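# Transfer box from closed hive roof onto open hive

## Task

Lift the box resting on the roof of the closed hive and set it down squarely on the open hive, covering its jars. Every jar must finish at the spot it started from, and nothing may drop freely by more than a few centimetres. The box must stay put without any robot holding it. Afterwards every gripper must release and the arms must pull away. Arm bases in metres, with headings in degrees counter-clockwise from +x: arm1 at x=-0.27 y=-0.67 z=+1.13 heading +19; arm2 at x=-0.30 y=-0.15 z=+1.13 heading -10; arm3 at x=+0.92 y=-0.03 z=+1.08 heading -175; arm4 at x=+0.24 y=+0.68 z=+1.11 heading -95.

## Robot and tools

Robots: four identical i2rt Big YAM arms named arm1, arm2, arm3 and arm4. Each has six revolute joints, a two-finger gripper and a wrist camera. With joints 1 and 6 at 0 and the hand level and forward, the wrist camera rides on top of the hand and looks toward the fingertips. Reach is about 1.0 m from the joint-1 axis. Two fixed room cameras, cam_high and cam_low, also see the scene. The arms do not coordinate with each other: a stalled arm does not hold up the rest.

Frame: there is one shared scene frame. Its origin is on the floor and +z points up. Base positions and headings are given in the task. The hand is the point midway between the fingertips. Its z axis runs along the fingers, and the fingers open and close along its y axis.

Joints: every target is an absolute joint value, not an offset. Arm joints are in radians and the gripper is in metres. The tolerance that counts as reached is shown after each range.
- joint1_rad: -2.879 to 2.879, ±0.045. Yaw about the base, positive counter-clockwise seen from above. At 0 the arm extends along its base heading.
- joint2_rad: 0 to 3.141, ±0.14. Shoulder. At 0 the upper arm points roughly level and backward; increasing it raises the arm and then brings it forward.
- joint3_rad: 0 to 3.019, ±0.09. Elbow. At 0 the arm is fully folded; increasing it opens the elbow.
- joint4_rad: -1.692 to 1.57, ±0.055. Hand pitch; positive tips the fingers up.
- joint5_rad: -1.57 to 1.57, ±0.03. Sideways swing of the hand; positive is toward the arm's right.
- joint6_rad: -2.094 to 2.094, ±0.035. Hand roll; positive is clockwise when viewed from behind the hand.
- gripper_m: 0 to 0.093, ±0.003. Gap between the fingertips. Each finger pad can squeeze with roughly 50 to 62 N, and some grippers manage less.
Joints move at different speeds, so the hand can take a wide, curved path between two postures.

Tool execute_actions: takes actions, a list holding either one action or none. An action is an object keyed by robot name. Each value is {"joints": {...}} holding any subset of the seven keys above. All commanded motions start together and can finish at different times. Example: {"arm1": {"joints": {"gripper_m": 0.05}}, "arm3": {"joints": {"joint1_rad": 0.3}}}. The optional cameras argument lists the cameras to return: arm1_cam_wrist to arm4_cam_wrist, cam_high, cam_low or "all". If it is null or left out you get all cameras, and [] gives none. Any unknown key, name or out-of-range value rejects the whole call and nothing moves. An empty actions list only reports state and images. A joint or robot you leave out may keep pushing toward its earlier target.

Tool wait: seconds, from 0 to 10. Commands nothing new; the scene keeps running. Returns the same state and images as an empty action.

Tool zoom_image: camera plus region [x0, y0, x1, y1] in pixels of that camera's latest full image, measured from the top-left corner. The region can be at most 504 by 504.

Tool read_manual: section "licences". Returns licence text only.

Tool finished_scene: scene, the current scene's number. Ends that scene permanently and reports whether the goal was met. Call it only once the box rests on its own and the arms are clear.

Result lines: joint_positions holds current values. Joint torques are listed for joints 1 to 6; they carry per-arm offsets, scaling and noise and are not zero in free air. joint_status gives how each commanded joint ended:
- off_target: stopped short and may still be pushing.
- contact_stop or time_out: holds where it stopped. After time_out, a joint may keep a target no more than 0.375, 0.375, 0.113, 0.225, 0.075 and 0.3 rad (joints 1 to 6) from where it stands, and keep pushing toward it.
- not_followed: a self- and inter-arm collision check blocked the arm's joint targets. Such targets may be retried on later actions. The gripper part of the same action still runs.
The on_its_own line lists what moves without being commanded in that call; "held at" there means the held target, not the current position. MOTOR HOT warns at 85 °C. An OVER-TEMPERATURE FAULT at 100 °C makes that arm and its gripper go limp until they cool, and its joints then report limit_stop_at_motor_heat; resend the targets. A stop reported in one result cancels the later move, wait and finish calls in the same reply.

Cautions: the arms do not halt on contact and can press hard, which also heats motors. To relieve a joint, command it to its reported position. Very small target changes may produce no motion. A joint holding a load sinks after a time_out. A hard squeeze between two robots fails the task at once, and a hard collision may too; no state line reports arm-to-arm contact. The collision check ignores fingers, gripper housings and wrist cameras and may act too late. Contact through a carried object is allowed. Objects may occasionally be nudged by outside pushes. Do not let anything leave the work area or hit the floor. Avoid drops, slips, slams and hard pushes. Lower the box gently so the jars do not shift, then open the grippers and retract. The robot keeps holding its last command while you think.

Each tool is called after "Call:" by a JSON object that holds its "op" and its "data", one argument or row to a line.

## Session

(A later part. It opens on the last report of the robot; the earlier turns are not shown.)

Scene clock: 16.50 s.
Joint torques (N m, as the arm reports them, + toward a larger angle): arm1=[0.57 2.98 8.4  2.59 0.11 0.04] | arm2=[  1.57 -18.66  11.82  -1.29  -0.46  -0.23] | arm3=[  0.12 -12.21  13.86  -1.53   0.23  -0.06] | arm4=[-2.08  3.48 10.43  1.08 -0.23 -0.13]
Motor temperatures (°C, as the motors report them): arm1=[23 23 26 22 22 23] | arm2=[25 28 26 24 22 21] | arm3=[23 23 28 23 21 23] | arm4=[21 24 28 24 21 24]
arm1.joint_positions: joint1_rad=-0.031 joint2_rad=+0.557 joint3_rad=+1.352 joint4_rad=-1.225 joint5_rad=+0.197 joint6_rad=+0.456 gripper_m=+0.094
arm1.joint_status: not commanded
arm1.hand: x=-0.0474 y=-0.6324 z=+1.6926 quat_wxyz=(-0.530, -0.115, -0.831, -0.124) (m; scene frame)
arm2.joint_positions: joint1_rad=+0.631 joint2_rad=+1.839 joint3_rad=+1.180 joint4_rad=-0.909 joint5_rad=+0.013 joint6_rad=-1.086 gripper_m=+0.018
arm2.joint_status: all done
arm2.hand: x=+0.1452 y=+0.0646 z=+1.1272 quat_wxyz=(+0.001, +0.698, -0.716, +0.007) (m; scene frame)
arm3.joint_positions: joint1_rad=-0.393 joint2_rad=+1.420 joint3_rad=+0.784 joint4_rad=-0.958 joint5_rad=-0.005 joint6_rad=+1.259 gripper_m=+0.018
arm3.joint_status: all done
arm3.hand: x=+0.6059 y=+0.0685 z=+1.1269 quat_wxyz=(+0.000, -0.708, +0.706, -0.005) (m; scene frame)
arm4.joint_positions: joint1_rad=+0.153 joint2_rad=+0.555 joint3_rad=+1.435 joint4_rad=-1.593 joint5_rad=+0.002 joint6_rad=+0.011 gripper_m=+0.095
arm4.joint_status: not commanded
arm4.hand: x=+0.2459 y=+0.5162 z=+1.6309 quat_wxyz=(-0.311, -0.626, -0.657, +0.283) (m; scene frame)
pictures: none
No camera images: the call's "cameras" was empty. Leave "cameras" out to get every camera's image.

Call:
{"op": "execute_actions", "data": {
  "actions": [
    {"arm2":{"joints":{"joint1_rad":0.775,"joint2_rad":1.832,"joint3_rad":1.358,"joint4_rad":-1.0,"joint6_rad":-0.972}},"arm3":{"joints":{"joint1_rad":-0.60,"joint2_rad":1.435,"joint3_rad":0.952,"joint4_rad":-0.995,"joint6_rad":1.045}}}
  ],
  "cameras": ["cam_low"]
}}

Scene clock: 18.00 s.
Joint torques (N m, as the arm reports them, + toward a larger angle): arm1=[0.6  2.87 8.36 2.58 0.11 0.05] | arm2=[  1.65 -20.34  12.21  -1.28  -0.56  -0.31] | arm3=[ -0.17 -14.64  13.3   -1.19   0.3    0.  ] | arm4=[-2.15  3.36 10.42  1.31 -0.18 -0.11]
Motor temperatures (°C, as the motors report them): arm1=[23 23 26 22 22 23] | arm2=[25 29 26 24 22 21] | arm3=[23 23 29 23 21 23] | arm4=[21 24 28 24 21 24]
arm1.joint_positions: joint1_rad=-0.031 joint2_rad=+0.557 joint3_rad=+1.352 joint4_rad=-1.225 joint5_rad=+0.197 joint6_rad=+0.456 gripper_m=+0.094
arm1.joint_status: not commanded
arm1.hand: x=-0.0474 y=-0.6324 z=+1.6926 quat_wxyz=(-0.530, -0.115, -0.831, -0.124) (m; scene frame)
arm2.joint_positions: joint1_rad=+0.769 joint2_rad=+1.902 joint3_rad=+1.303 joint4_rad=-0.969 joint5_rad=+0.015 joint6_rad=-0.956 gripper_m=+0.018
arm2.joint_status: all done
arm2.hand: x=+0.1406 y=+0.1426 z=+1.1346 quat_wxyz=(+0.001, +0.701, -0.713, +0.008) (m; scene frame)
arm3.joint_positions: joint1_rad=-0.600 joint2_rad=+1.499 joint3_rad=+0.882 joint4_rad=-0.970 joint5_rad=-0.008 joint6_rad=+1.049 gripper_m=+0.018
arm3.joint_status: all done
arm3.hand: x=+0.6015 y=+0.1492 z=+1.1313 quat_wxyz=(-0.005, -0.709, +0.705, -0.002) (m; scene frame)
arm4.joint_positions: joint1_rad=+0.153 joint2_rad=+0.555 joint3_rad=+1.435 joint4_rad=-1.593 joint5_rad=+0.002 joint6_rad=+0.011 gripper_m=+0.095
arm4.joint_status: not commanded
arm4.hand: x=+0.2459 y=+0.5162 z=+1.6309 quat_wxyz=(-0.311, -0.626, -0.657, +0.283) (m; scene frame)
pictures: cam_low
Images, in order (width x height): cam_low 896x504.

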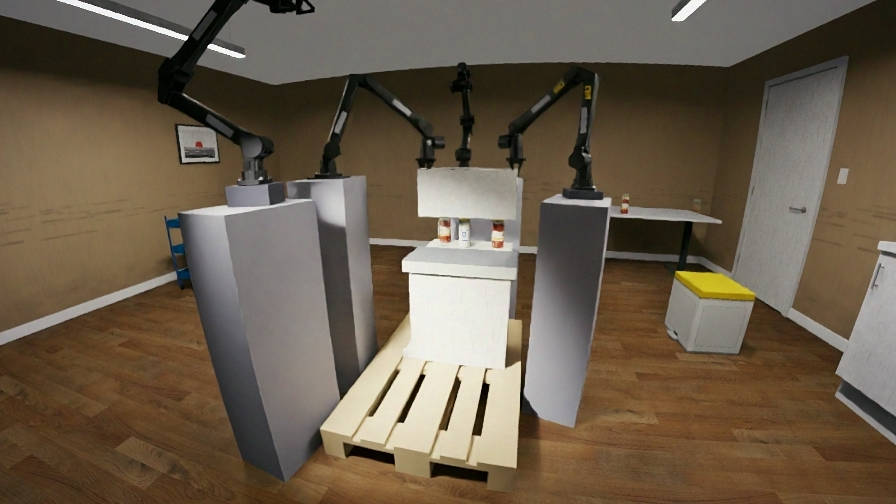

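Call:
{"op": "execute_actions", "data": {
  "actions": [
    {"arm2":{"joints":{"joint1_rad":0.896,"joint2_rad":1.93,"joint3_rad":1.535,"joint4_rad":-1.07,"joint6_rad":-0.858}},"arm3":{"joints":{"joint1_rad":-0.772,"joint2_rad":1.527,"joint3_rad":1.076,"joint4_rad":-1.01,"joint6_rad":0.877}}}
  ],
  "cameras": []
}}

Call:
{"op": "execute_actions", "data": {
  "actions": [
    {"arm2":{"joints":{"joint1_rad":0.992,"joint2_rad":2.05,"joint3_rad":1.76,"joint4_rad":-1.162,"joint6_rad":-0.762}},"arm3":{"joints":{"joint1_rad":-0.905,"joint2_rad":1.643,"joint3_rad":1.24,"joint4_rad":-1.05,"joint6_rad":0.745}}}
  ]
}}

Scene clock: 19.57 s.
Joint torques (N m, as the arm reports them, + toward a larger angle): arm1=[0.6  2.98 8.37 2.59 0.11 0.05] | arm2=[  1.93 -23.18  13.21  -1.3   -0.67  -0.27] | arm3=[ -0.51 -17.92  13.55  -1.27   0.4   -0.01] | arm4=[-1.74  3.33 10.22  1.36 -0.16 -0.12]
Motor temperatures (°C, as the motors report them): arm1=[23 23 26 22 22 23] | arm2=[25 29 27 24 22 21] | arm3=[23 23 29 23 21 23] | arm4=[21 24 28 24 21 24]
arm1.joint_positions: joint1_rad=-0.031 joint2_rad=+0.557 joint3_rad=+1.352 joint4_rad=-1.225 joint5_rad=+0.197 joint6_rad=+0.456 gripper_m=+0.094
arm1.joint_status: not commanded
arm1.hand: x=-0.0474 y=-0.6324 z=+1.6926 quat_wxyz=(-0.530, -0.115, -0.831, -0.124) (m; scene frame)
arm2.joint_positions: joint1_rad=+0.883 joint2_rad=+2.012 joint3_rad=+1.476 joint4_rad=-1.037 joint5_rad=+0.019 joint6_rad=-0.844 gripper_m=+0.018
arm2.joint_status: all done
arm2.hand: x=+0.1408 y=+0.2205 z=+1.1321 quat_wxyz=(+0.002, +0.701, -0.713, +0.010) (m; scene frame)
arm3.joint_positions: joint1_rad=-0.767 joint2_rad=+1.611 joint3_rad=+1.004 joint4_rad=-0.983 joint5_rad=-0.010 joint6_rad=+0.881 gripper_m=+0.018
arm3.joint_status: all done
arm3.hand: x=+0.6018 y=+0.2276 z=+1.1276 quat_wxyz=(-0.007, -0.710, +0.705, -0.004) (m; scene frame)
arm4.joint_positions: joint1_rad=+0.153 joint2_rad=+0.555 joint3_rad=+1.435 joint4_rad=-1.593 joint5_rad=+0.002 joint6_rad=+0.011 gripper_m=+0.095
arm4.joint_status: not commanded
arm4.hand: x=+0.2459 y=+0.5162 z=+1.6309 quat_wxyz=(-0.311, -0.626, -0.657, +0.283) (m; scene frame)
pictures: none
No camera images: the call's "cameras" was empty. Leave "cameras" out to get every camera's image.

Scene clock: 20.73 s.
Joint torques (N m, as the arm reports them, + toward a larger angle): arm1=[0.55 2.97 8.38 2.58 0.11 0.05] | arm2=[  2.38 -25.87  14.77  -1.4   -0.8   -0.24] | arm3=[ -0.94 -20.93  14.19  -1.38   0.43  -0.04] | arm4=[-2.37  4.13 10.33  1.21 -0.17 -0.07]
Motor temperatures (°C, as the motors report them): arm1=[23 23 26 22 22 23] | arm2=[25 29 28 24 22 21] | arm3=[23 23 30 23 22 23] | arm4=[21 24 28 24 21 24]
arm1.joint_positions: joint1_rad=-0.031 joint2_rad=+0.557 joint3_rad=+1.352 joint4_rad=-1.225 joint5_rad=+0.197 joint6_rad=+0.456 gripper_m=+0.094
arm1.joint_status: not commanded
arm1.hand: x=-0.0474 y=-0.6324 z=+1.6926 quat_wxyz=(-0.530, -0.115, -0.831, -0.124) (m; scene frame)
arm2.joint_positions: joint1_rad=+0.975 joint2_rad=+2.142 joint3_rad=+1.686 joint4_rad=-1.128 joint5_rad=+0.022 joint6_rad=-0.751 gripper_m=+0.018
arm2.joint_status: all done
arm2.hand: x=+0.1405 y=+0.2955 z=+1.1277 quat_wxyz=(+0.006, +0.701, -0.713, +0.011) (m; scene frame)
arm3.joint_positions: joint1_rad=-0.894 joint2_rad=+1.740 joint3_rad=+1.162 joint4_rad=-1.021 joint5_rad=-0.011 joint6_rad=+0.752 gripper_m=+0.018
arm3.joint_status: all done
arm3.hand: x=+0.6018 y=+0.3036 z=+1.1232 quat_wxyz=(-0.009, -0.710, +0.704, -0.008) (m; scene frame)
arm4.joint_positions: joint1_rad=+0.153 joint2_rad=+0.555 joint3_rad=+1.435 joint4_rad=-1.593 joint5_rad=+0.002 joint6_rad=+0.011 gripper_m=+0.095
arm4.joint_status: not commanded
arm4.hand: x=+0.2459 y=+0.5162 z=+1.6309 quat_wxyz=(-0.311, -0.626, -0.657, +0.283) (m; scene frame)
pictures: arm1_cam_wrist, arm2_cam_wrist, arm3_cam_wrist, arm4_cam_wrist, cam_high, cam_low
Images, in order (width x height): arm1_cam_wrist 616x616, arm2_cam_wrist 616x616, arm3_cam_wrist 616x616, arm4_cam_wrist 616x616, cam_high 896x504, cam_low 896x504.

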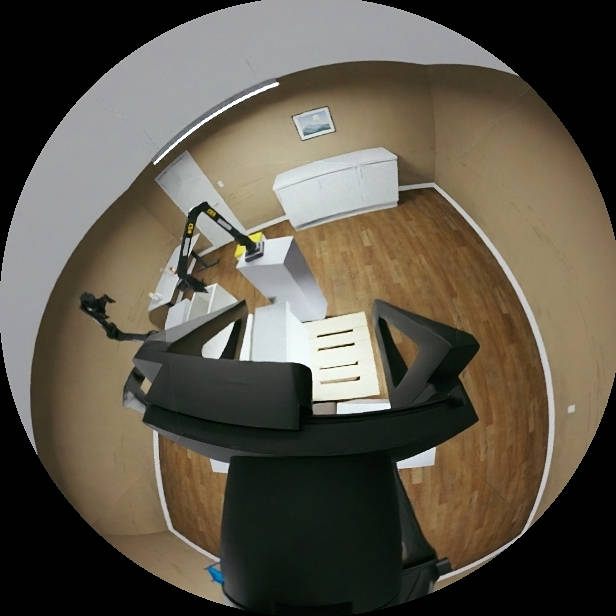

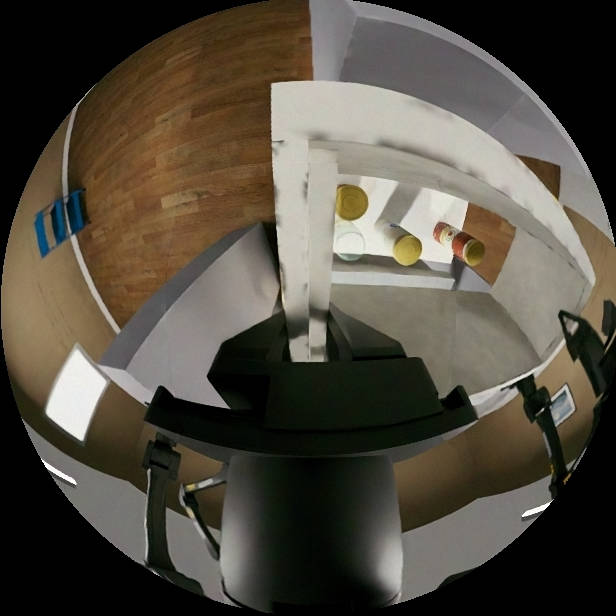

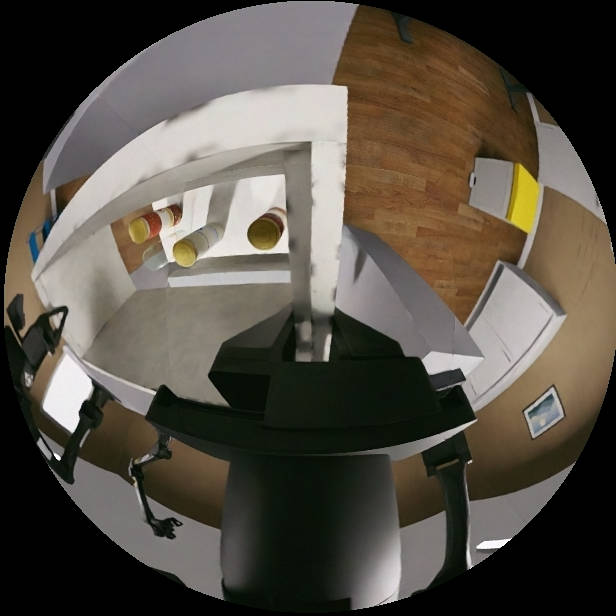

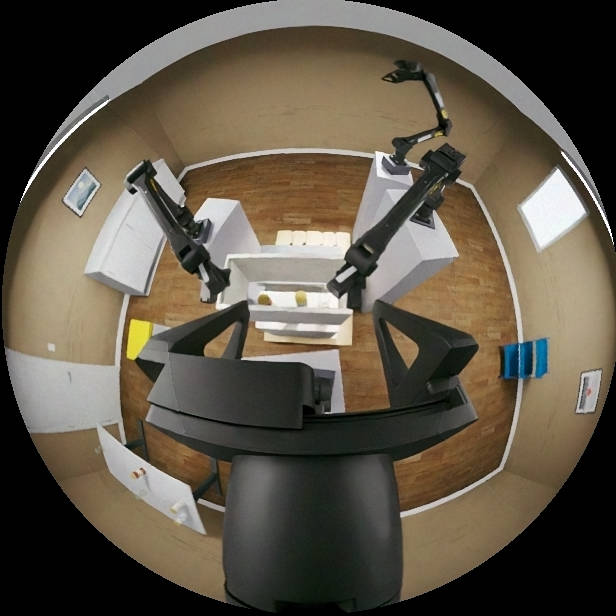

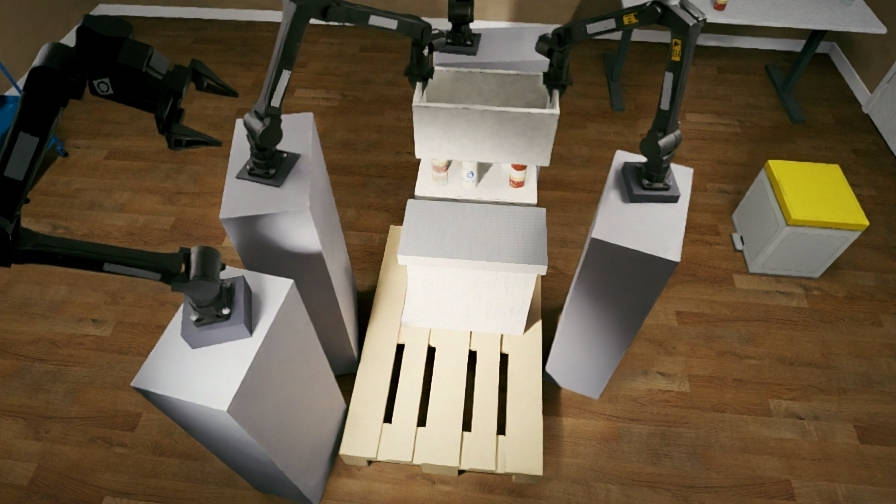

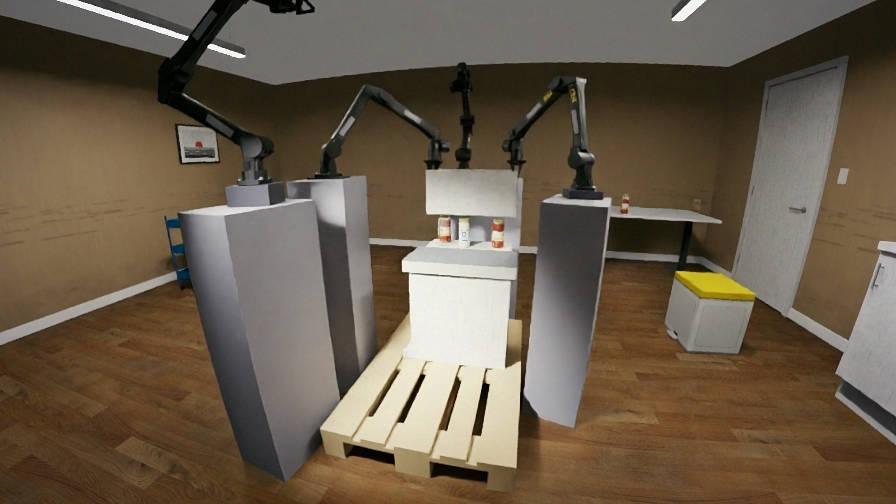

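Call:
{"op": "zoom_image", "data": {
  "camera": "arm2_cam_wrist",
  "region": [260, 140, 540, 320]
}}

Call:
{"op": "zoom_image", "data": {
  "camera": "arm3_cam_wrist",
  "region": [90, 140, 370, 320]
}}

Region (260, 140, 540, 320) of arm2_cam_wrist's 616x616 image, scaled by 1.800, with more detail than that image has; it fills the top 324 rows of this view, and the rest is white.

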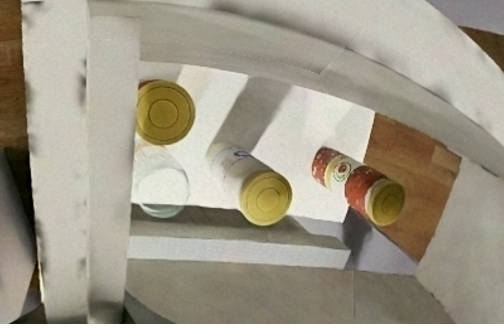

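Region (90, 140, 370, 320) of arm3_cam_wrist's 616x616 image, scaled by 1.800, with more detail than that image has; it fills the top 324 rows of this view, and the rest is white.

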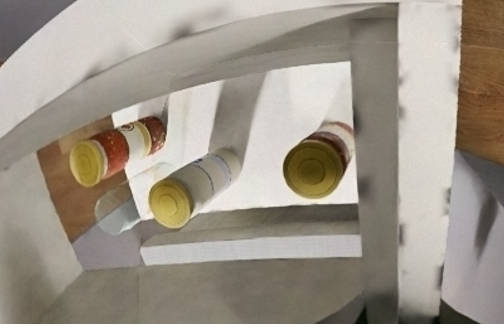

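Call:
{"op": "execute_actions", "data": {
  "actions": [
    {"arm2":{"joints":{"joint1_rad":1.004,"joint2_rad":2.107,"joint3_rad":1.735,"joint4_rad":-1.065,"joint6_rad":-0.765}},"arm3":{"joints":{"joint1_rad":-0.916,"joint2_rad":1.695,"joint3_rad":1.188,"joint4_rad":-0.925,"joint6_rad":0.745}}}
  ],
  "cameras": ["arm2_cam_wrist","arm3_cam_wrist","arm4_cam_wrist","cam_high"]
}}

Scene clock: 23.37 s.
Joint torques (N m, as the arm reports them, + toward a larger angle): arm1=[0.65 2.95 8.38 2.59 0.11 0.05] | arm2=[  2.88 -25.44  12.31  -0.32  -0.66  -0.33] | arm3=[ -0.97 -21.37  11.9   -0.26   0.09   0.02] | arm4=[-2.3   3.42 10.27  1.21 -0.17 -0.11]
Motor temperatures (°C, as the motors report them): arm1=[23 23 26 22 22 23] | arm2=[25 30 29 24 22 21] | arm3=[23 24 31 23 22 23] | arm4=[21 24 28 24 21 24]
arm1.joint_positions: joint1_rad=-0.031 joint2_rad=+0.557 joint3_rad=+1.352 joint4_rad=-1.225 joint5_rad=+0.197 joint6_rad=+0.456 gripper_m=+0.094
arm1.joint_status: not commanded
arm1.hand: x=-0.0474 y=-0.6324 z=+1.6926 quat_wxyz=(-0.530, -0.115, -0.831, -0.124) (m; scene frame)
arm2.joint_positions: joint1_rad=+0.982 joint2_rad=+2.202 joint3_rad=+1.686 joint4_rad=-1.051 joint5_rad=+0.016 joint6_rad=-0.746 gripper_m=+0.018
arm2.joint_status: all done
arm2.hand: x=+0.1437 y=+0.3063 z=+1.0912 quat_wxyz=(-0.002, +0.702, -0.712, +0.008) (m; scene frame)
arm3.joint_positions: joint1_rad=-0.906 joint2_rad=+1.796 joint3_rad=+1.133 joint4_rad=-0.920 joint5_rad=-0.001 joint6_rad=+0.747 gripper_m=+0.018
arm3.joint_status: all done
arm3.hand: x=+0.6032 y=+0.3123 z=+1.0889 quat_wxyz=(-0.004, -0.708, +0.706, +0.000) (m; scene frame)
arm4.joint_positions: joint1_rad=+0.153 joint2_rad=+0.555 joint3_rad=+1.435 joint4_rad=-1.593 joint5_rad=+0.002 joint6_rad=+0.011 gripper_m=+0.095
arm4.joint_status: not commanded
arm4.hand: x=+0.2459 y=+0.5162 z=+1.6309 quat_wxyz=(-0.311, -0.626, -0.657, +0.283) (m; scene frame)
pictures: arm2_cam_wrist, arm3_cam_wrist, arm4_cam_wrist, cam_high
Images, in order (width x height): arm2_cam_wrist 616x616, arm3_cam_wrist 616x616, arm4_cam_wrist 616x616, cam_high 896x504.

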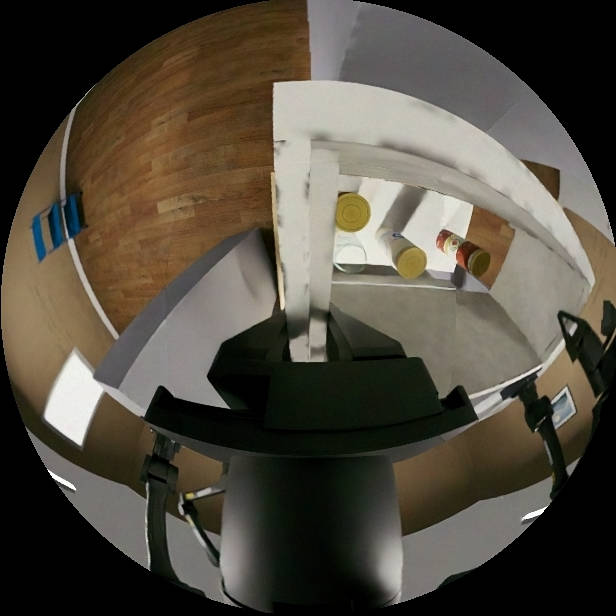

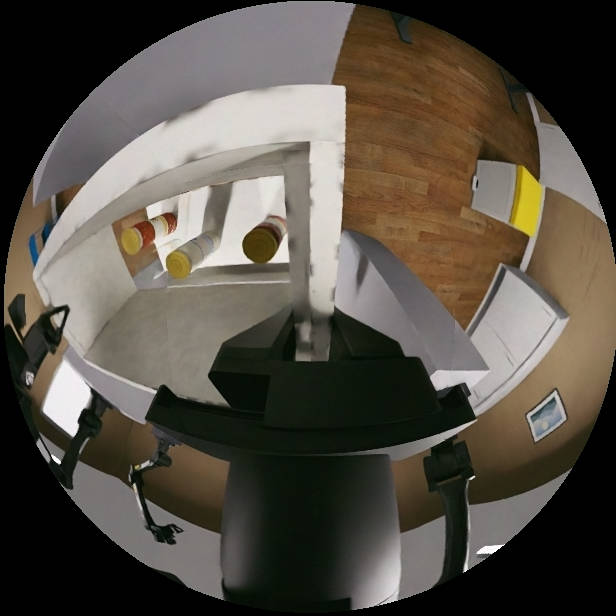

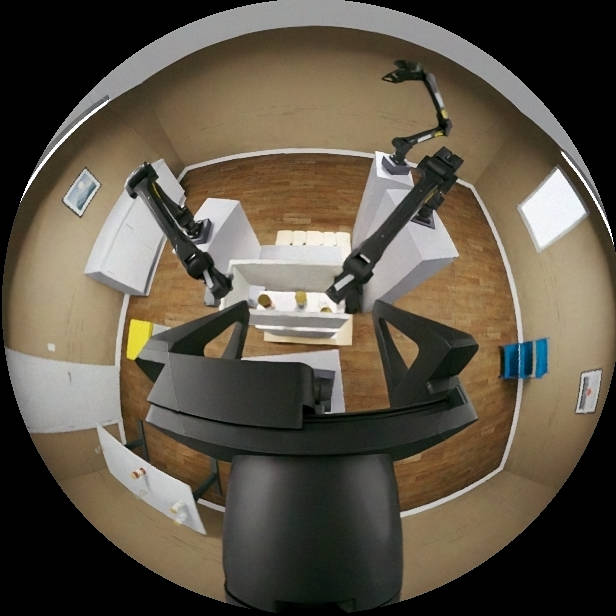

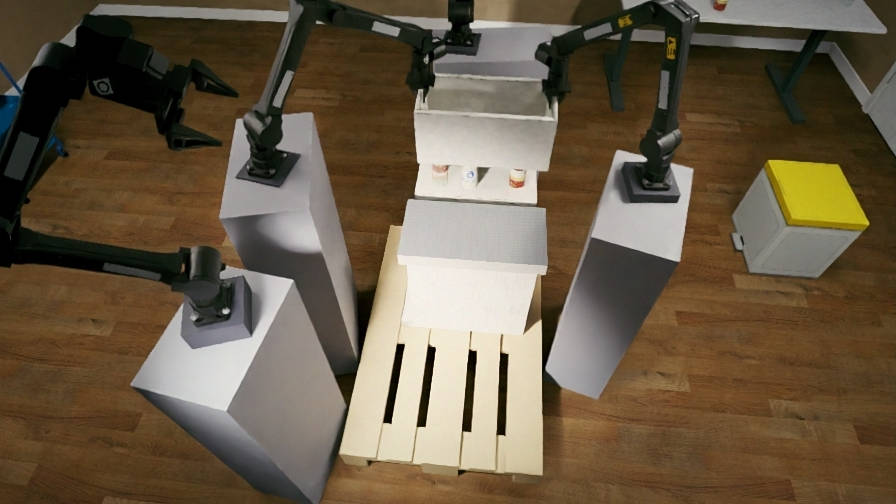

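Call:
{"op": "zoom_image", "data": {
  "camera": "arm2_cam_wrist",
  "region": [300, 160, 460, 300]
}}

Call:
{"op": "zoom_image", "data": {
  "camera": "arm3_cam_wrist",
  "region": [160, 160, 320, 300]
}}

Region (300, 160, 460, 300) of arm2_cam_wrist's 616x616 image, scaled by 3.150, with more detail than that image has; it fills the top 441 rows of this view, and the rest is white.

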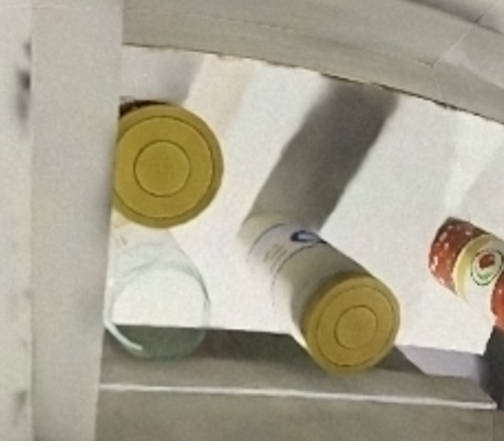

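Region (160, 160, 320, 300) of arm3_cam_wrist's 616x616 image, scaled by 3.150, with more detail than that image has; it fills the top 441 rows of this view, and the rest is white.

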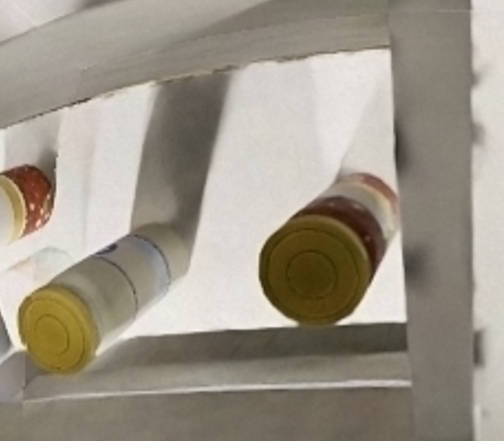

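Call:
{"op": "zoom_image", "data": {
  "camera": "cam_high",
  "region": [395, 80, 575, 220]
}}

Call:
{"op": "zoom_image", "data": {
  "camera": "arm4_cam_wrist",
  "region": [210, 250, 390, 350]
}}

Region (395, 80, 575, 220) of cam_high's 896x504 image, scaled by 2.800, with more detail than that image has.

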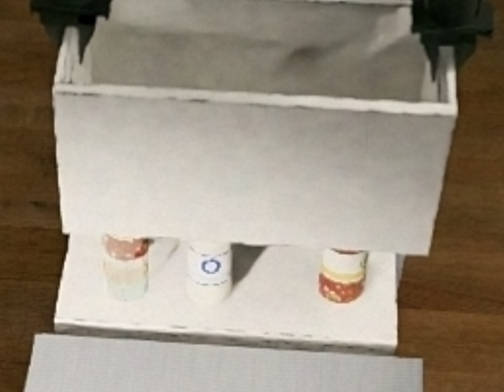

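Region (210, 250, 390, 350) of arm4_cam_wrist's 616x616 image, scaled by 2.800, with more detail than that image has.

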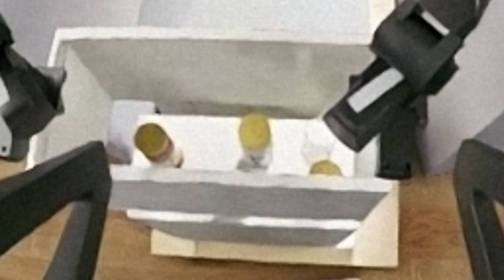

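Call:
{"op": "execute_actions", "data": {
  "actions": [
    {"arm2":{"joints":{"joint1_rad":1.02,"joint2_rad":2.072,"joint3_rad":1.688,"joint4_rad":-1.045,"joint6_rad":-0.752}},"arm3":{"joints":{"joint1_rad":-0.888,"joint2_rad":1.708,"joint3_rad":1.23,"joint4_rad":-0.93,"joint6_rad":0.772}}}
  ],
  "cameras": ["arm2_cam_wrist","arm3_cam_wrist","cam_low","cam_high"]
}}

Call:
{"op": "zoom_image", "data": {
  "camera": "arm2_cam_wrist",
  "region": [300, 160, 460, 300]
}}

Call:
{"op": "zoom_image", "data": {
  "camera": "arm3_cam_wrist",
  "region": [160, 160, 320, 300]
}}

Call:
{"op": "zoom_image", "data": {
  "camera": "cam_high",
  "region": [395, 80, 575, 220]
}}

Call:
{"op": "zoom_image", "data": {
  "camera": "cam_low",
  "region": [400, 160, 540, 270]
}}

Scene clock: 27.47 s.
Joint torques (N m, as the arm reports them, + toward a larger angle): arm1=[0.58 2.99 8.37 2.63 0.12 0.04] | arm2=[  3.81 -27.12  11.56  -0.39  -0.72  -0.32] | arm3=[ -0.67 -20.59  15.31  -0.52   0.09   0.03] | arm4=[-2.3   3.52 10.4   1.26 -0.19 -0.1 ]
Motor temperatures (°C, as the motors report them): arm1=[23 23 27 22 22 23] | arm2=[25 32 30 24 22 21] | arm3=[23 25 32 23 21 23] | arm4=[21 24 28 24 21 24]
arm1.joint_positions: joint1_rad=-0.031 joint2_rad=+0.557 joint3_rad=+1.352 joint4_rad=-1.225 joint5_rad=+0.197 joint6_rad=+0.456 gripper_m=+0.094
arm1.joint_status: not commanded
arm1.hand: x=-0.0474 y=-0.6324 z=+1.6926 quat_wxyz=(-0.530, -0.115, -0.831, -0.124) (m; scene frame)
arm2.joint_positions: joint1_rad=+0.988 joint2_rad=+2.184 joint3_rad=+1.647 joint4_rad=-1.030 joint5_rad=+0.019 joint6_rad=-0.734 gripper_m=+0.018
arm2.joint_status: all done
arm2.hand: x=+0.1349 y=+0.3019 z=+1.0891 quat_wxyz=(-0.002, +0.700, -0.714, +0.010) (m; scene frame)
arm3.joint_positions: joint1_rad=-0.881 joint2_rad=+1.796 joint3_rad=+1.133 joint4_rad=-0.919 joint5_rad=-0.001 joint6_rad=+0.773 gripper_m=+0.018
arm3.joint_status: joint3_rad time_out (moved +0.000 of +0.097); the others done
arm3.on_its_own: joint3_rad reads +1.133 and still pushes toward +1.230 since a time_out
arm3.hand: x=+0.5946 y=+0.3044 z=+1.0888 quat_wxyz=(-0.004, -0.708, +0.707, +0.000) (m; scene frame)
arm4.joint_positions: joint1_rad=+0.153 joint2_rad=+0.555 joint3_rad=+1.435 joint4_rad=-1.593 joint5_rad=+0.002 joint6_rad=+0.011 gripper_m=+0.095
arm4.joint_status: not commanded
arm4.hand: x=+0.2459 y=+0.5162 z=+1.6309 quat_wxyz=(-0.311, -0.626, -0.657, +0.283) (m; scene frame)
pictures: arm2_cam_wrist, arm3_cam_wrist, cam_high, cam_low
Images, in order (width x height): arm2_cam_wrist 616x616, arm3_cam_wrist 616x616, cam_high 896x504, cam_low 896x504.

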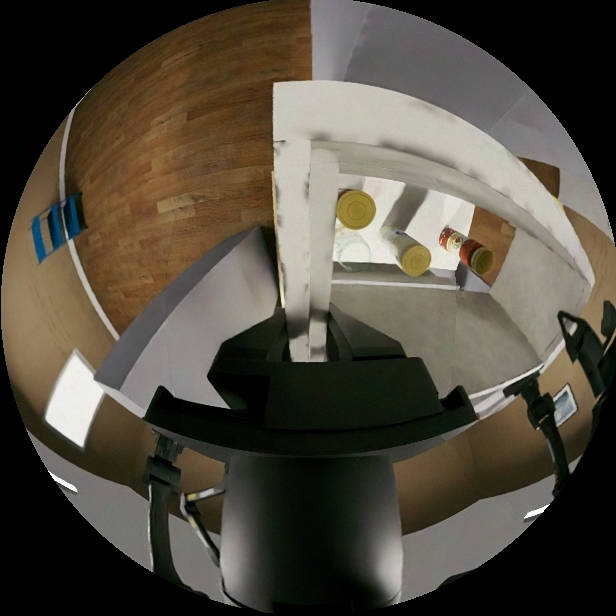

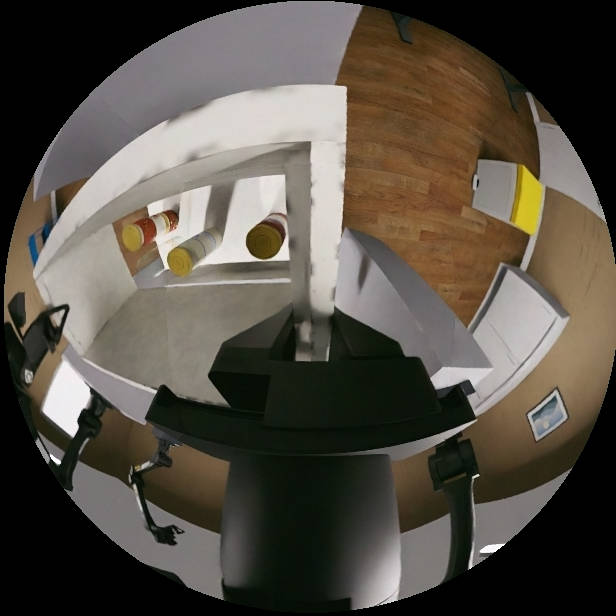

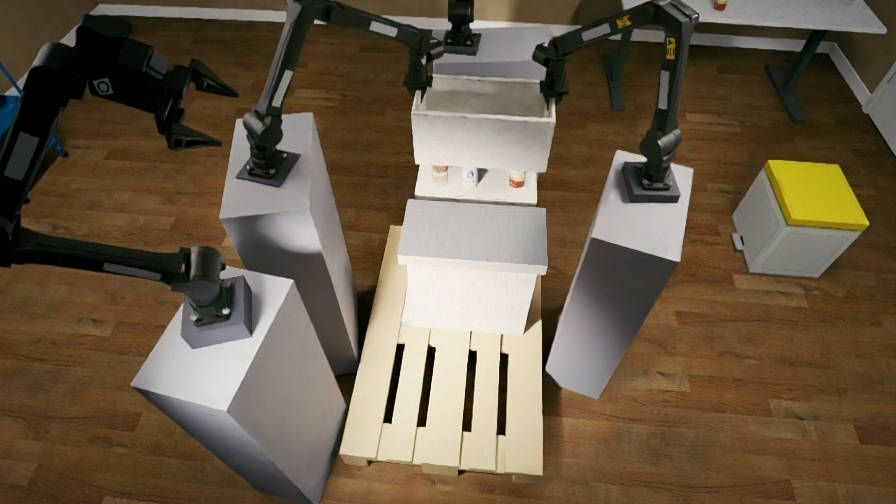

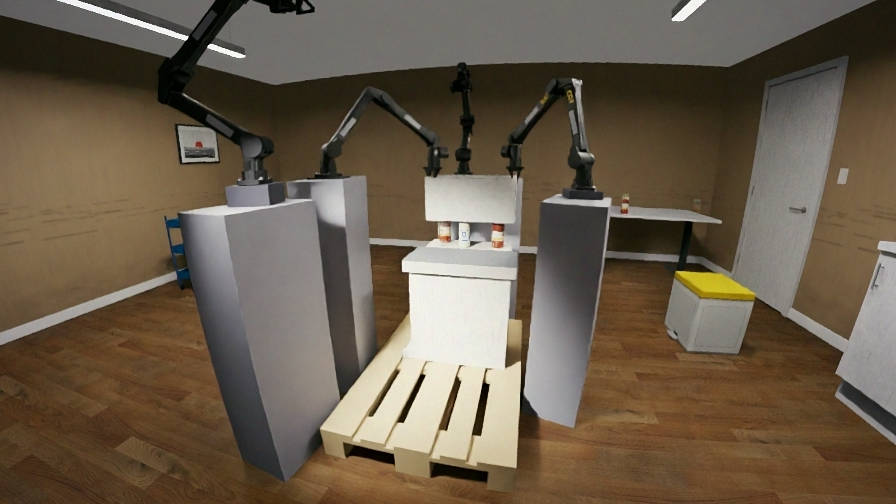

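Region (300, 160, 460, 300) of arm2_cam_wrist's 616x616 image, scaled by 3.150, with more detail than that image has; it fills the top 441 rows of this view, and the rest is white.

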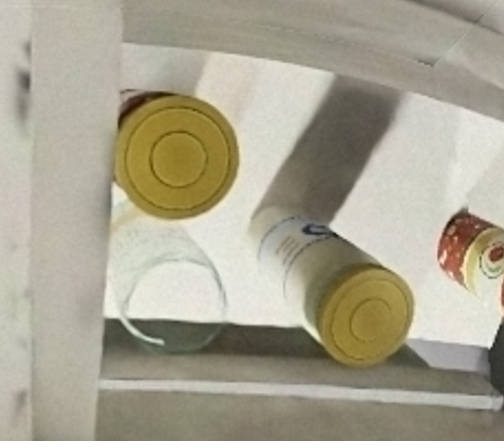

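Region (160, 160, 320, 300) of arm3_cam_wrist's 616x616 image, scaled by 3.150, with more detail than that image has; it fills the top 441 rows of this view, and the rest is white.

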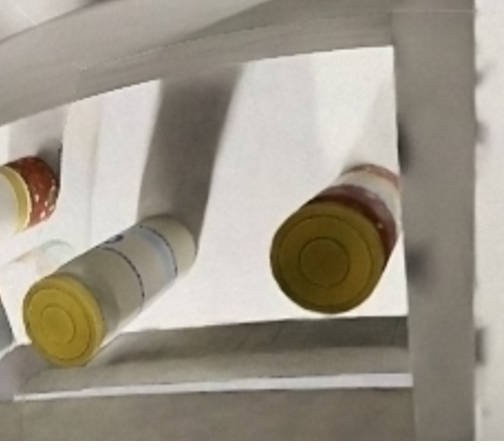

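Region (395, 80, 575, 220) of cam_high's 896x504 image, scaled by 2.800, with more detail than that image has.

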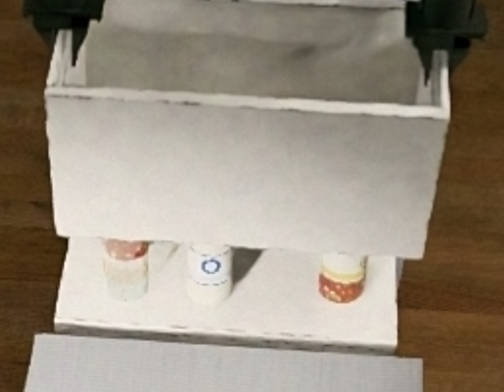

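Region (400, 160, 540, 270) of cam_low's 896x504 image, scaled by 3.600, with more detail than that image has; it fills the top 396 rows of this view, and the rest is white.

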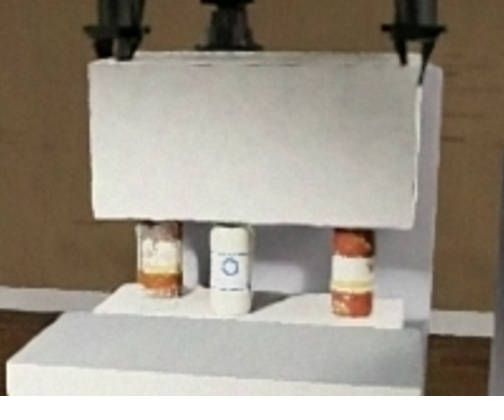

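Call:
{"op": "execute_actions", "data": {
  "actions": [
    {"arm2":{"joints":{"joint1_rad":1.012,"joint2_rad":2.082,"joint3_rad":1.63,"joint4_rad":-0.988,"joint6_rad":-0.765}},"arm3":{"joints":{"joint1_rad":-0.862,"joint2_rad":1.725,"joint3_rad":1.169,"joint4_rad":-0.866,"joint6_rad":0.80}}}
  ],
  "cameras": ["arm2_cam_wrist"]
}}

Call:
{"op": "zoom_image", "data": {
  "camera": "arm2_cam_wrist",
  "region": [300, 160, 460, 300]
}}

Scene clock: 29.57 s.
Joint torques (N m, as the arm reports them, + toward a larger angle): arm1=[0.63 2.9  8.35 2.61 0.11 0.05] | arm2=[  2.73 -26.16  11.14  -0.43  -0.68  -0.44] | arm3=[ -0.49 -21.31  11.35  -0.04   0.11   0.08] | arm4=[-2.42  3.49 10.25  1.21 -0.19 -0.09]
Motor temperatures (°C, as the motors report them): arm1=[23 23 27 22 22 23] | arm2=[25 32 30 24 22 21] | arm3=[23 25 32 23 21 23] | arm4=[21 24 28 24 21 24]
arm1.joint_positions: joint1_rad=-0.031 joint2_rad=+0.557 joint3_rad=+1.352 joint4_rad=-1.225 joint5_rad=+0.197 joint6_rad=+0.456 gripper_m=+0.094
arm1.joint_status: not commanded
arm1.hand: x=-0.0474 y=-0.6324 z=+1.6926 quat_wxyz=(-0.530, -0.115, -0.831, -0.124) (m; scene frame)
arm2.joint_positions: joint1_rad=+0.990 joint2_rad=+2.181 joint3_rad=+1.590 joint4_rad=-0.976 joint5_rad=+0.018 joint6_rad=-0.735 gripper_m=+0.018
arm2.joint_status: all done
arm2.hand: x=+0.1257 y=+0.2943 z=+1.0725 quat_wxyz=(-0.002, +0.701, -0.713, +0.009) (m; scene frame)
arm3.joint_positions: joint1_rad=-0.857 joint2_rad=+1.822 joint3_rad=+1.117 joint4_rad=-0.866 joint5_rad=-0.002 joint6_rad=+0.796 gripper_m=+0.018
arm3.joint_status: all done
arm3.hand: x=+0.5847 y=+0.2977 z=+1.0727 quat_wxyz=(-0.004, -0.708, +0.706, +0.006) (m; scene frame)
arm4.joint_positions: joint1_rad=+0.153 joint2_rad=+0.555 joint3_rad=+1.435 joint4_rad=-1.593 joint5_rad=+0.002 joint6_rad=+0.011 gripper_m=+0.095
arm4.joint_status: not commanded
arm4.hand: x=+0.2459 y=+0.5162 z=+1.6309 quat_wxyz=(-0.311, -0.626, -0.657, +0.283) (m; scene frame)
pictures: arm2_cam_wrist
Images, in order (width x height): arm2_cam_wrist 616x616.

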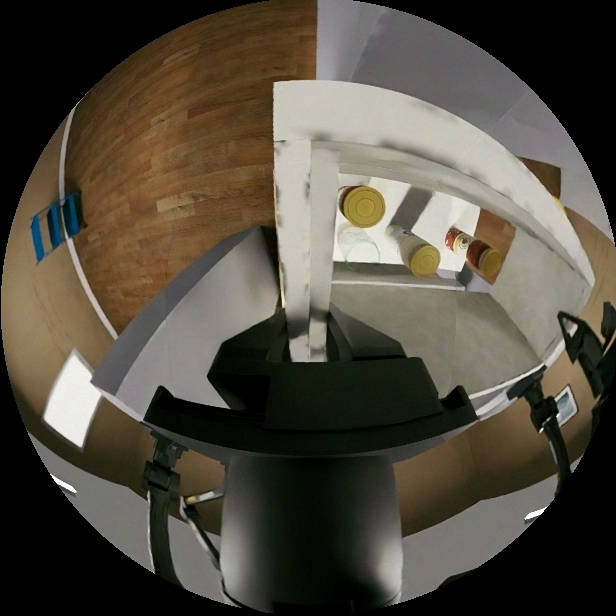

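Region (300, 160, 460, 300) of arm2_cam_wrist's 616x616 image, scaled by 3.150, with more detail than that image has; it fills the top 441 rows of this view, and the rest is white.

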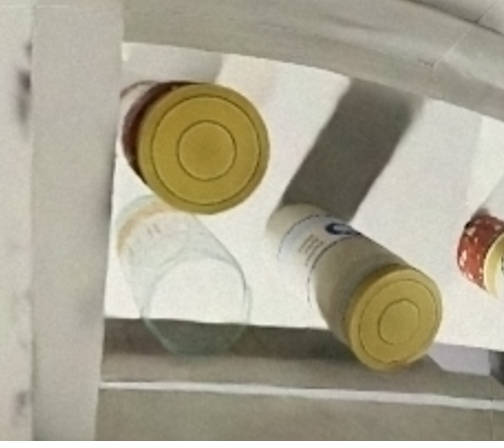

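Call:
{"op": "execute_actions", "data": {
  "actions": [
    {"arm2":{"joints":{"joint2_rad":2.143,"joint3_rad":1.624,"joint4_rad":-0.922,"joint6_rad":-0.75}},"arm3":{"joints":{"joint2_rad":1.79,"joint3_rad":1.148,"joint4_rad":-0.775}}}
  ],
  "cameras": ["arm2_cam_wrist","arm3_cam_wrist"]
}}

Scene clock: 30.87 s.
Joint torques (N m, as the arm reports them, + toward a larger angle): arm1=[0.66 2.99 8.36 2.6  0.12 0.05] | arm2=[  2.68 -25.2   10.72  -0.19  -0.52  -0.34] | arm3=[ -0.49 -21.84  10.55  -0.03   0.1    0.05] | arm4=[-1.81  3.62 10.47  1.08 -0.2  -0.12]
Motor temperatures (°C, as the motors report them): arm1=[23 23 27 22 22 23] | arm2=[25 32 30 24 22 21] | arm3=[23 25 32 23 21 23] | arm4=[21 24 29 24 21 24]
arm1.joint_positions: joint1_rad=-0.031 joint2_rad=+0.557 joint3_rad=+1.352 joint4_rad=-1.225 joint5_rad=+0.197 joint6_rad=+0.456 gripper_m=+0.094
arm1.joint_status: not commanded
arm1.hand: x=-0.0474 y=-0.6324 z=+1.6926 quat_wxyz=(-0.530, -0.115, -0.831, -0.124) (m; scene frame)
arm2.joint_positions: joint1_rad=+0.994 joint2_rad=+2.236 joint3_rad=+1.585 joint4_rad=-0.911 joint5_rad=+0.015 joint6_rad=-0.729 gripper_m=+0.018
arm2.joint_status: all done
arm2.hand: x=+0.1250 y=+0.2978 z=+1.0382 quat_wxyz=(-0.004, +0.700, -0.714, +0.008) (m; scene frame)
arm3.joint_positions: joint1_rad=-0.858 joint2_rad=+1.892 joint3_rad=+1.099 joint4_rad=-0.775 joint5_rad=-0.002 joint6_rad=+0.799 gripper_m=+0.018
arm3.joint_status: all done
arm3.hand: x=+0.5830 y=+0.2998 z=+1.0363 quat_wxyz=(-0.004, -0.707, +0.708, +0.008) (m; scene frame)
arm4.joint_positions: joint1_rad=+0.153 joint2_rad=+0.555 joint3_rad=+1.435 joint4_rad=-1.593 joint5_rad=+0.002 joint6_rad=+0.011 gripper_m=+0.095
arm4.joint_status: not commanded
arm4.hand: x=+0.2459 y=+0.5162 z=+1.6309 quat_wxyz=(-0.311, -0.626, -0.657, +0.283) (m; scene frame)
pictures: arm2_cam_wrist, arm3_cam_wrist
Images, in order (width x height): arm2_cam_wrist 616x616, arm3_cam_wrist 616x616.

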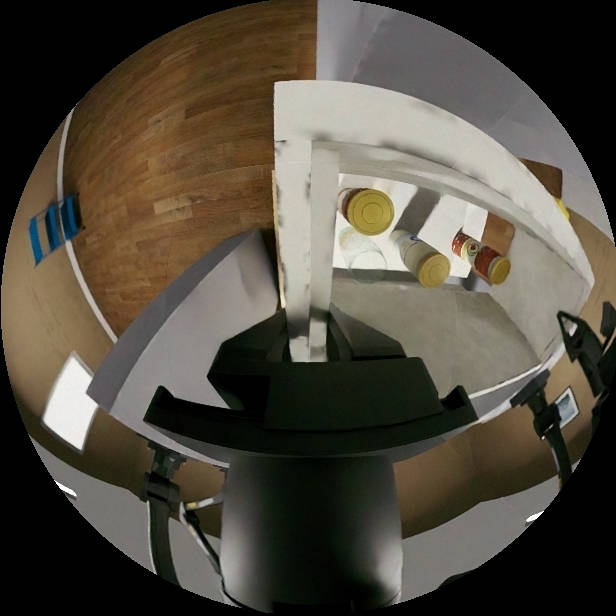

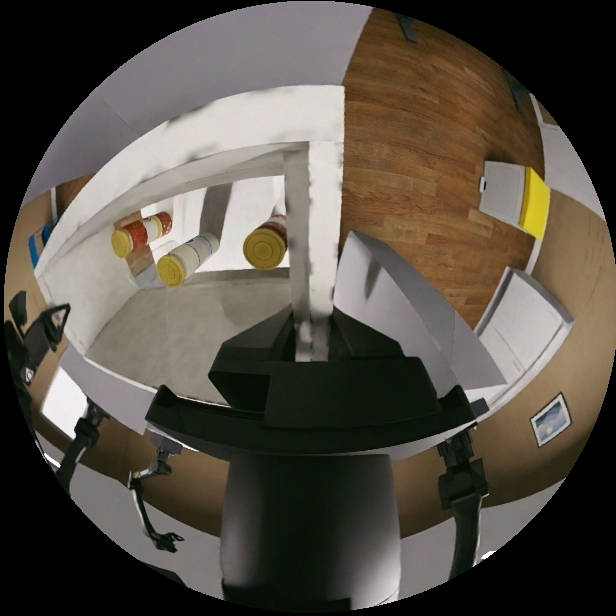

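Call:
{"op": "execute_actions", "data": {
  "actions": [
    {"arm2":{"joints":{"joint2_rad":2.216,"joint3_rad":1.62,"joint4_rad":-0.853,"joint6_rad":-0.76}},"arm3":{"joints":{"joint2_rad":1.868,"joint3_rad":1.128,"joint4_rad":-0.68}}}
  ],
  "cameras": ["arm2_cam_wrist","arm3_cam_wrist","cam_high"]
}}

Scene clock: 32.23 s.
Joint torques (N m, as the arm reports them, + toward a larger angle): arm1=[0.58 2.93 8.39 2.59 0.12 0.05] | arm2=[  2.93 -25.36  10.25  -0.36  -0.66  -0.44] | arm3=[ -0.83 -22.67   9.51  -0.07   0.07   0.03] | arm4=[-2.46  3.72 10.31  1.12 -0.15 -0.14]
Motor temperatures (°C, as the motors report them): arm1=[23 23 27 22 22 23] | arm2=[25 32 30 24 22 21] | arm3=[23 25 32 23 21 23] | arm4=[21 24 29 24 21 24]
arm1.joint_positions: joint1_rad=-0.031 joint2_rad=+0.557 joint3_rad=+1.352 joint4_rad=-1.225 joint5_rad=+0.197 joint6_rad=+0.456 gripper_m=+0.094
arm1.joint_status: not commanded
arm1.hand: x=-0.0474 y=-0.6324 z=+1.6926 quat_wxyz=(-0.530, -0.115, -0.831, -0.124) (m; scene frame)
arm2.joint_positions: joint1_rad=+0.993 joint2_rad=+2.308 joint3_rad=+1.581 joint4_rad=-0.839 joint5_rad=+0.018 joint6_rad=-0.729 gripper_m=+0.018
arm2.joint_status: all done
arm2.hand: x=+0.1249 y=+0.2964 z=+0.9951 quat_wxyz=(-0.003, +0.700, -0.714, +0.009) (m; scene frame)
arm3.joint_positions: joint1_rad=-0.855 joint2_rad=+1.974 joint3_rad=+1.083 joint4_rad=-0.678 joint5_rad=-0.001 joint6_rad=+0.800 gripper_m=+0.018
arm3.joint_status: all done
arm3.hand: x=+0.5824 y=+0.2980 z=+0.9951 quat_wxyz=(-0.004, -0.707, +0.707, +0.007) (m; scene frame)
arm4.joint_positions: joint1_rad=+0.153 joint2_rad=+0.555 joint3_rad=+1.435 joint4_rad=-1.593 joint5_rad=+0.002 joint6_rad=+0.011 gripper_m=+0.095
arm4.joint_status: not commanded
arm4.hand: x=+0.2459 y=+0.5162 z=+1.6309 quat_wxyz=(-0.311, -0.626, -0.657, +0.283) (m; scene frame)
pictures: arm2_cam_wrist, arm3_cam_wrist, cam_high
Images, in order (width x height): arm2_cam_wrist 616x616, arm3_cam_wrist 616x616, cam_high 896x504.

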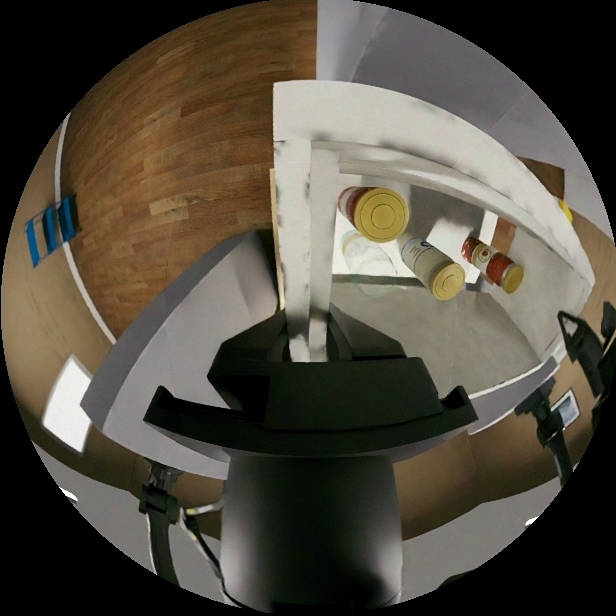

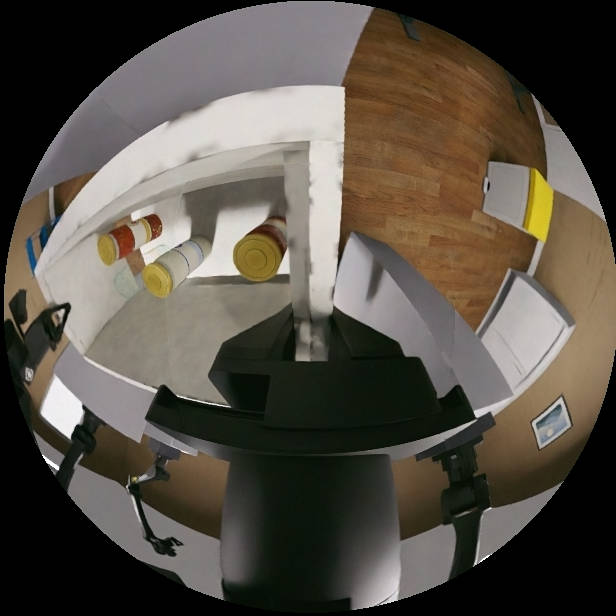

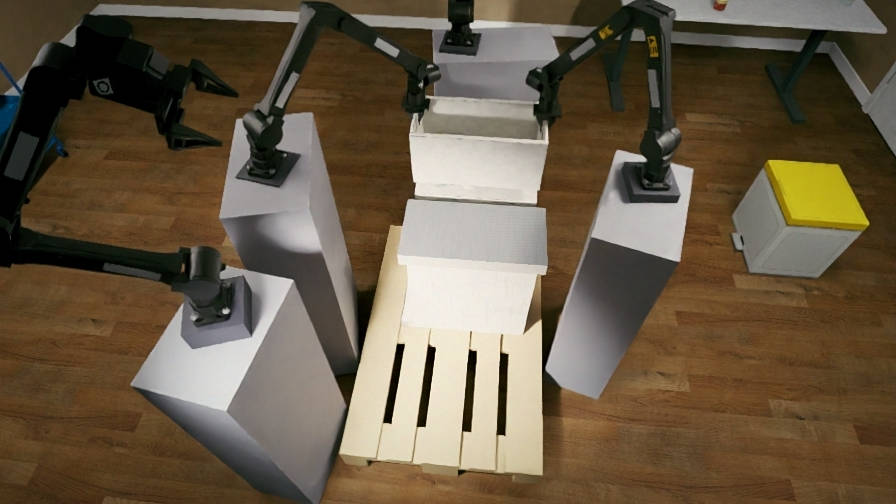

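Call:
{"op": "zoom_image", "data": {
  "camera": "cam_high",
  "region": [395, 90, 575, 220]
}}

Call:
{"op": "zoom_image", "data": {
  "camera": "arm2_cam_wrist",
  "region": [300, 160, 460, 320]
}}

Call:
{"op": "zoom_image", "data": {
  "camera": "arm3_cam_wrist",
  "region": [160, 160, 320, 320]
}}

Region (395, 90, 575, 220) of cam_high's 896x504 image, scaled by 2.800, with more detail than that image has.

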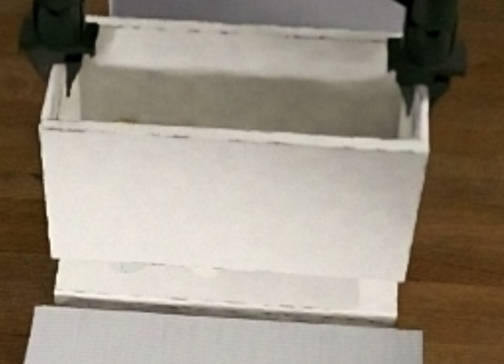

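Region (300, 160, 460, 320) of arm2_cam_wrist's 616x616 image, scaled by 3.150, with more detail than that image has.

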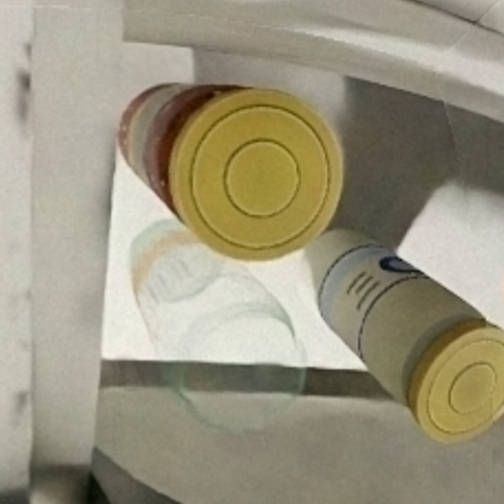

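Region (160, 160, 320, 320) of arm3_cam_wrist's 616x616 image, scaled by 3.150, with more detail than that image has.

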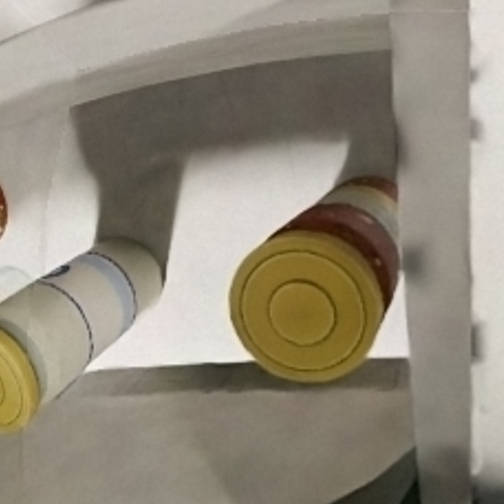

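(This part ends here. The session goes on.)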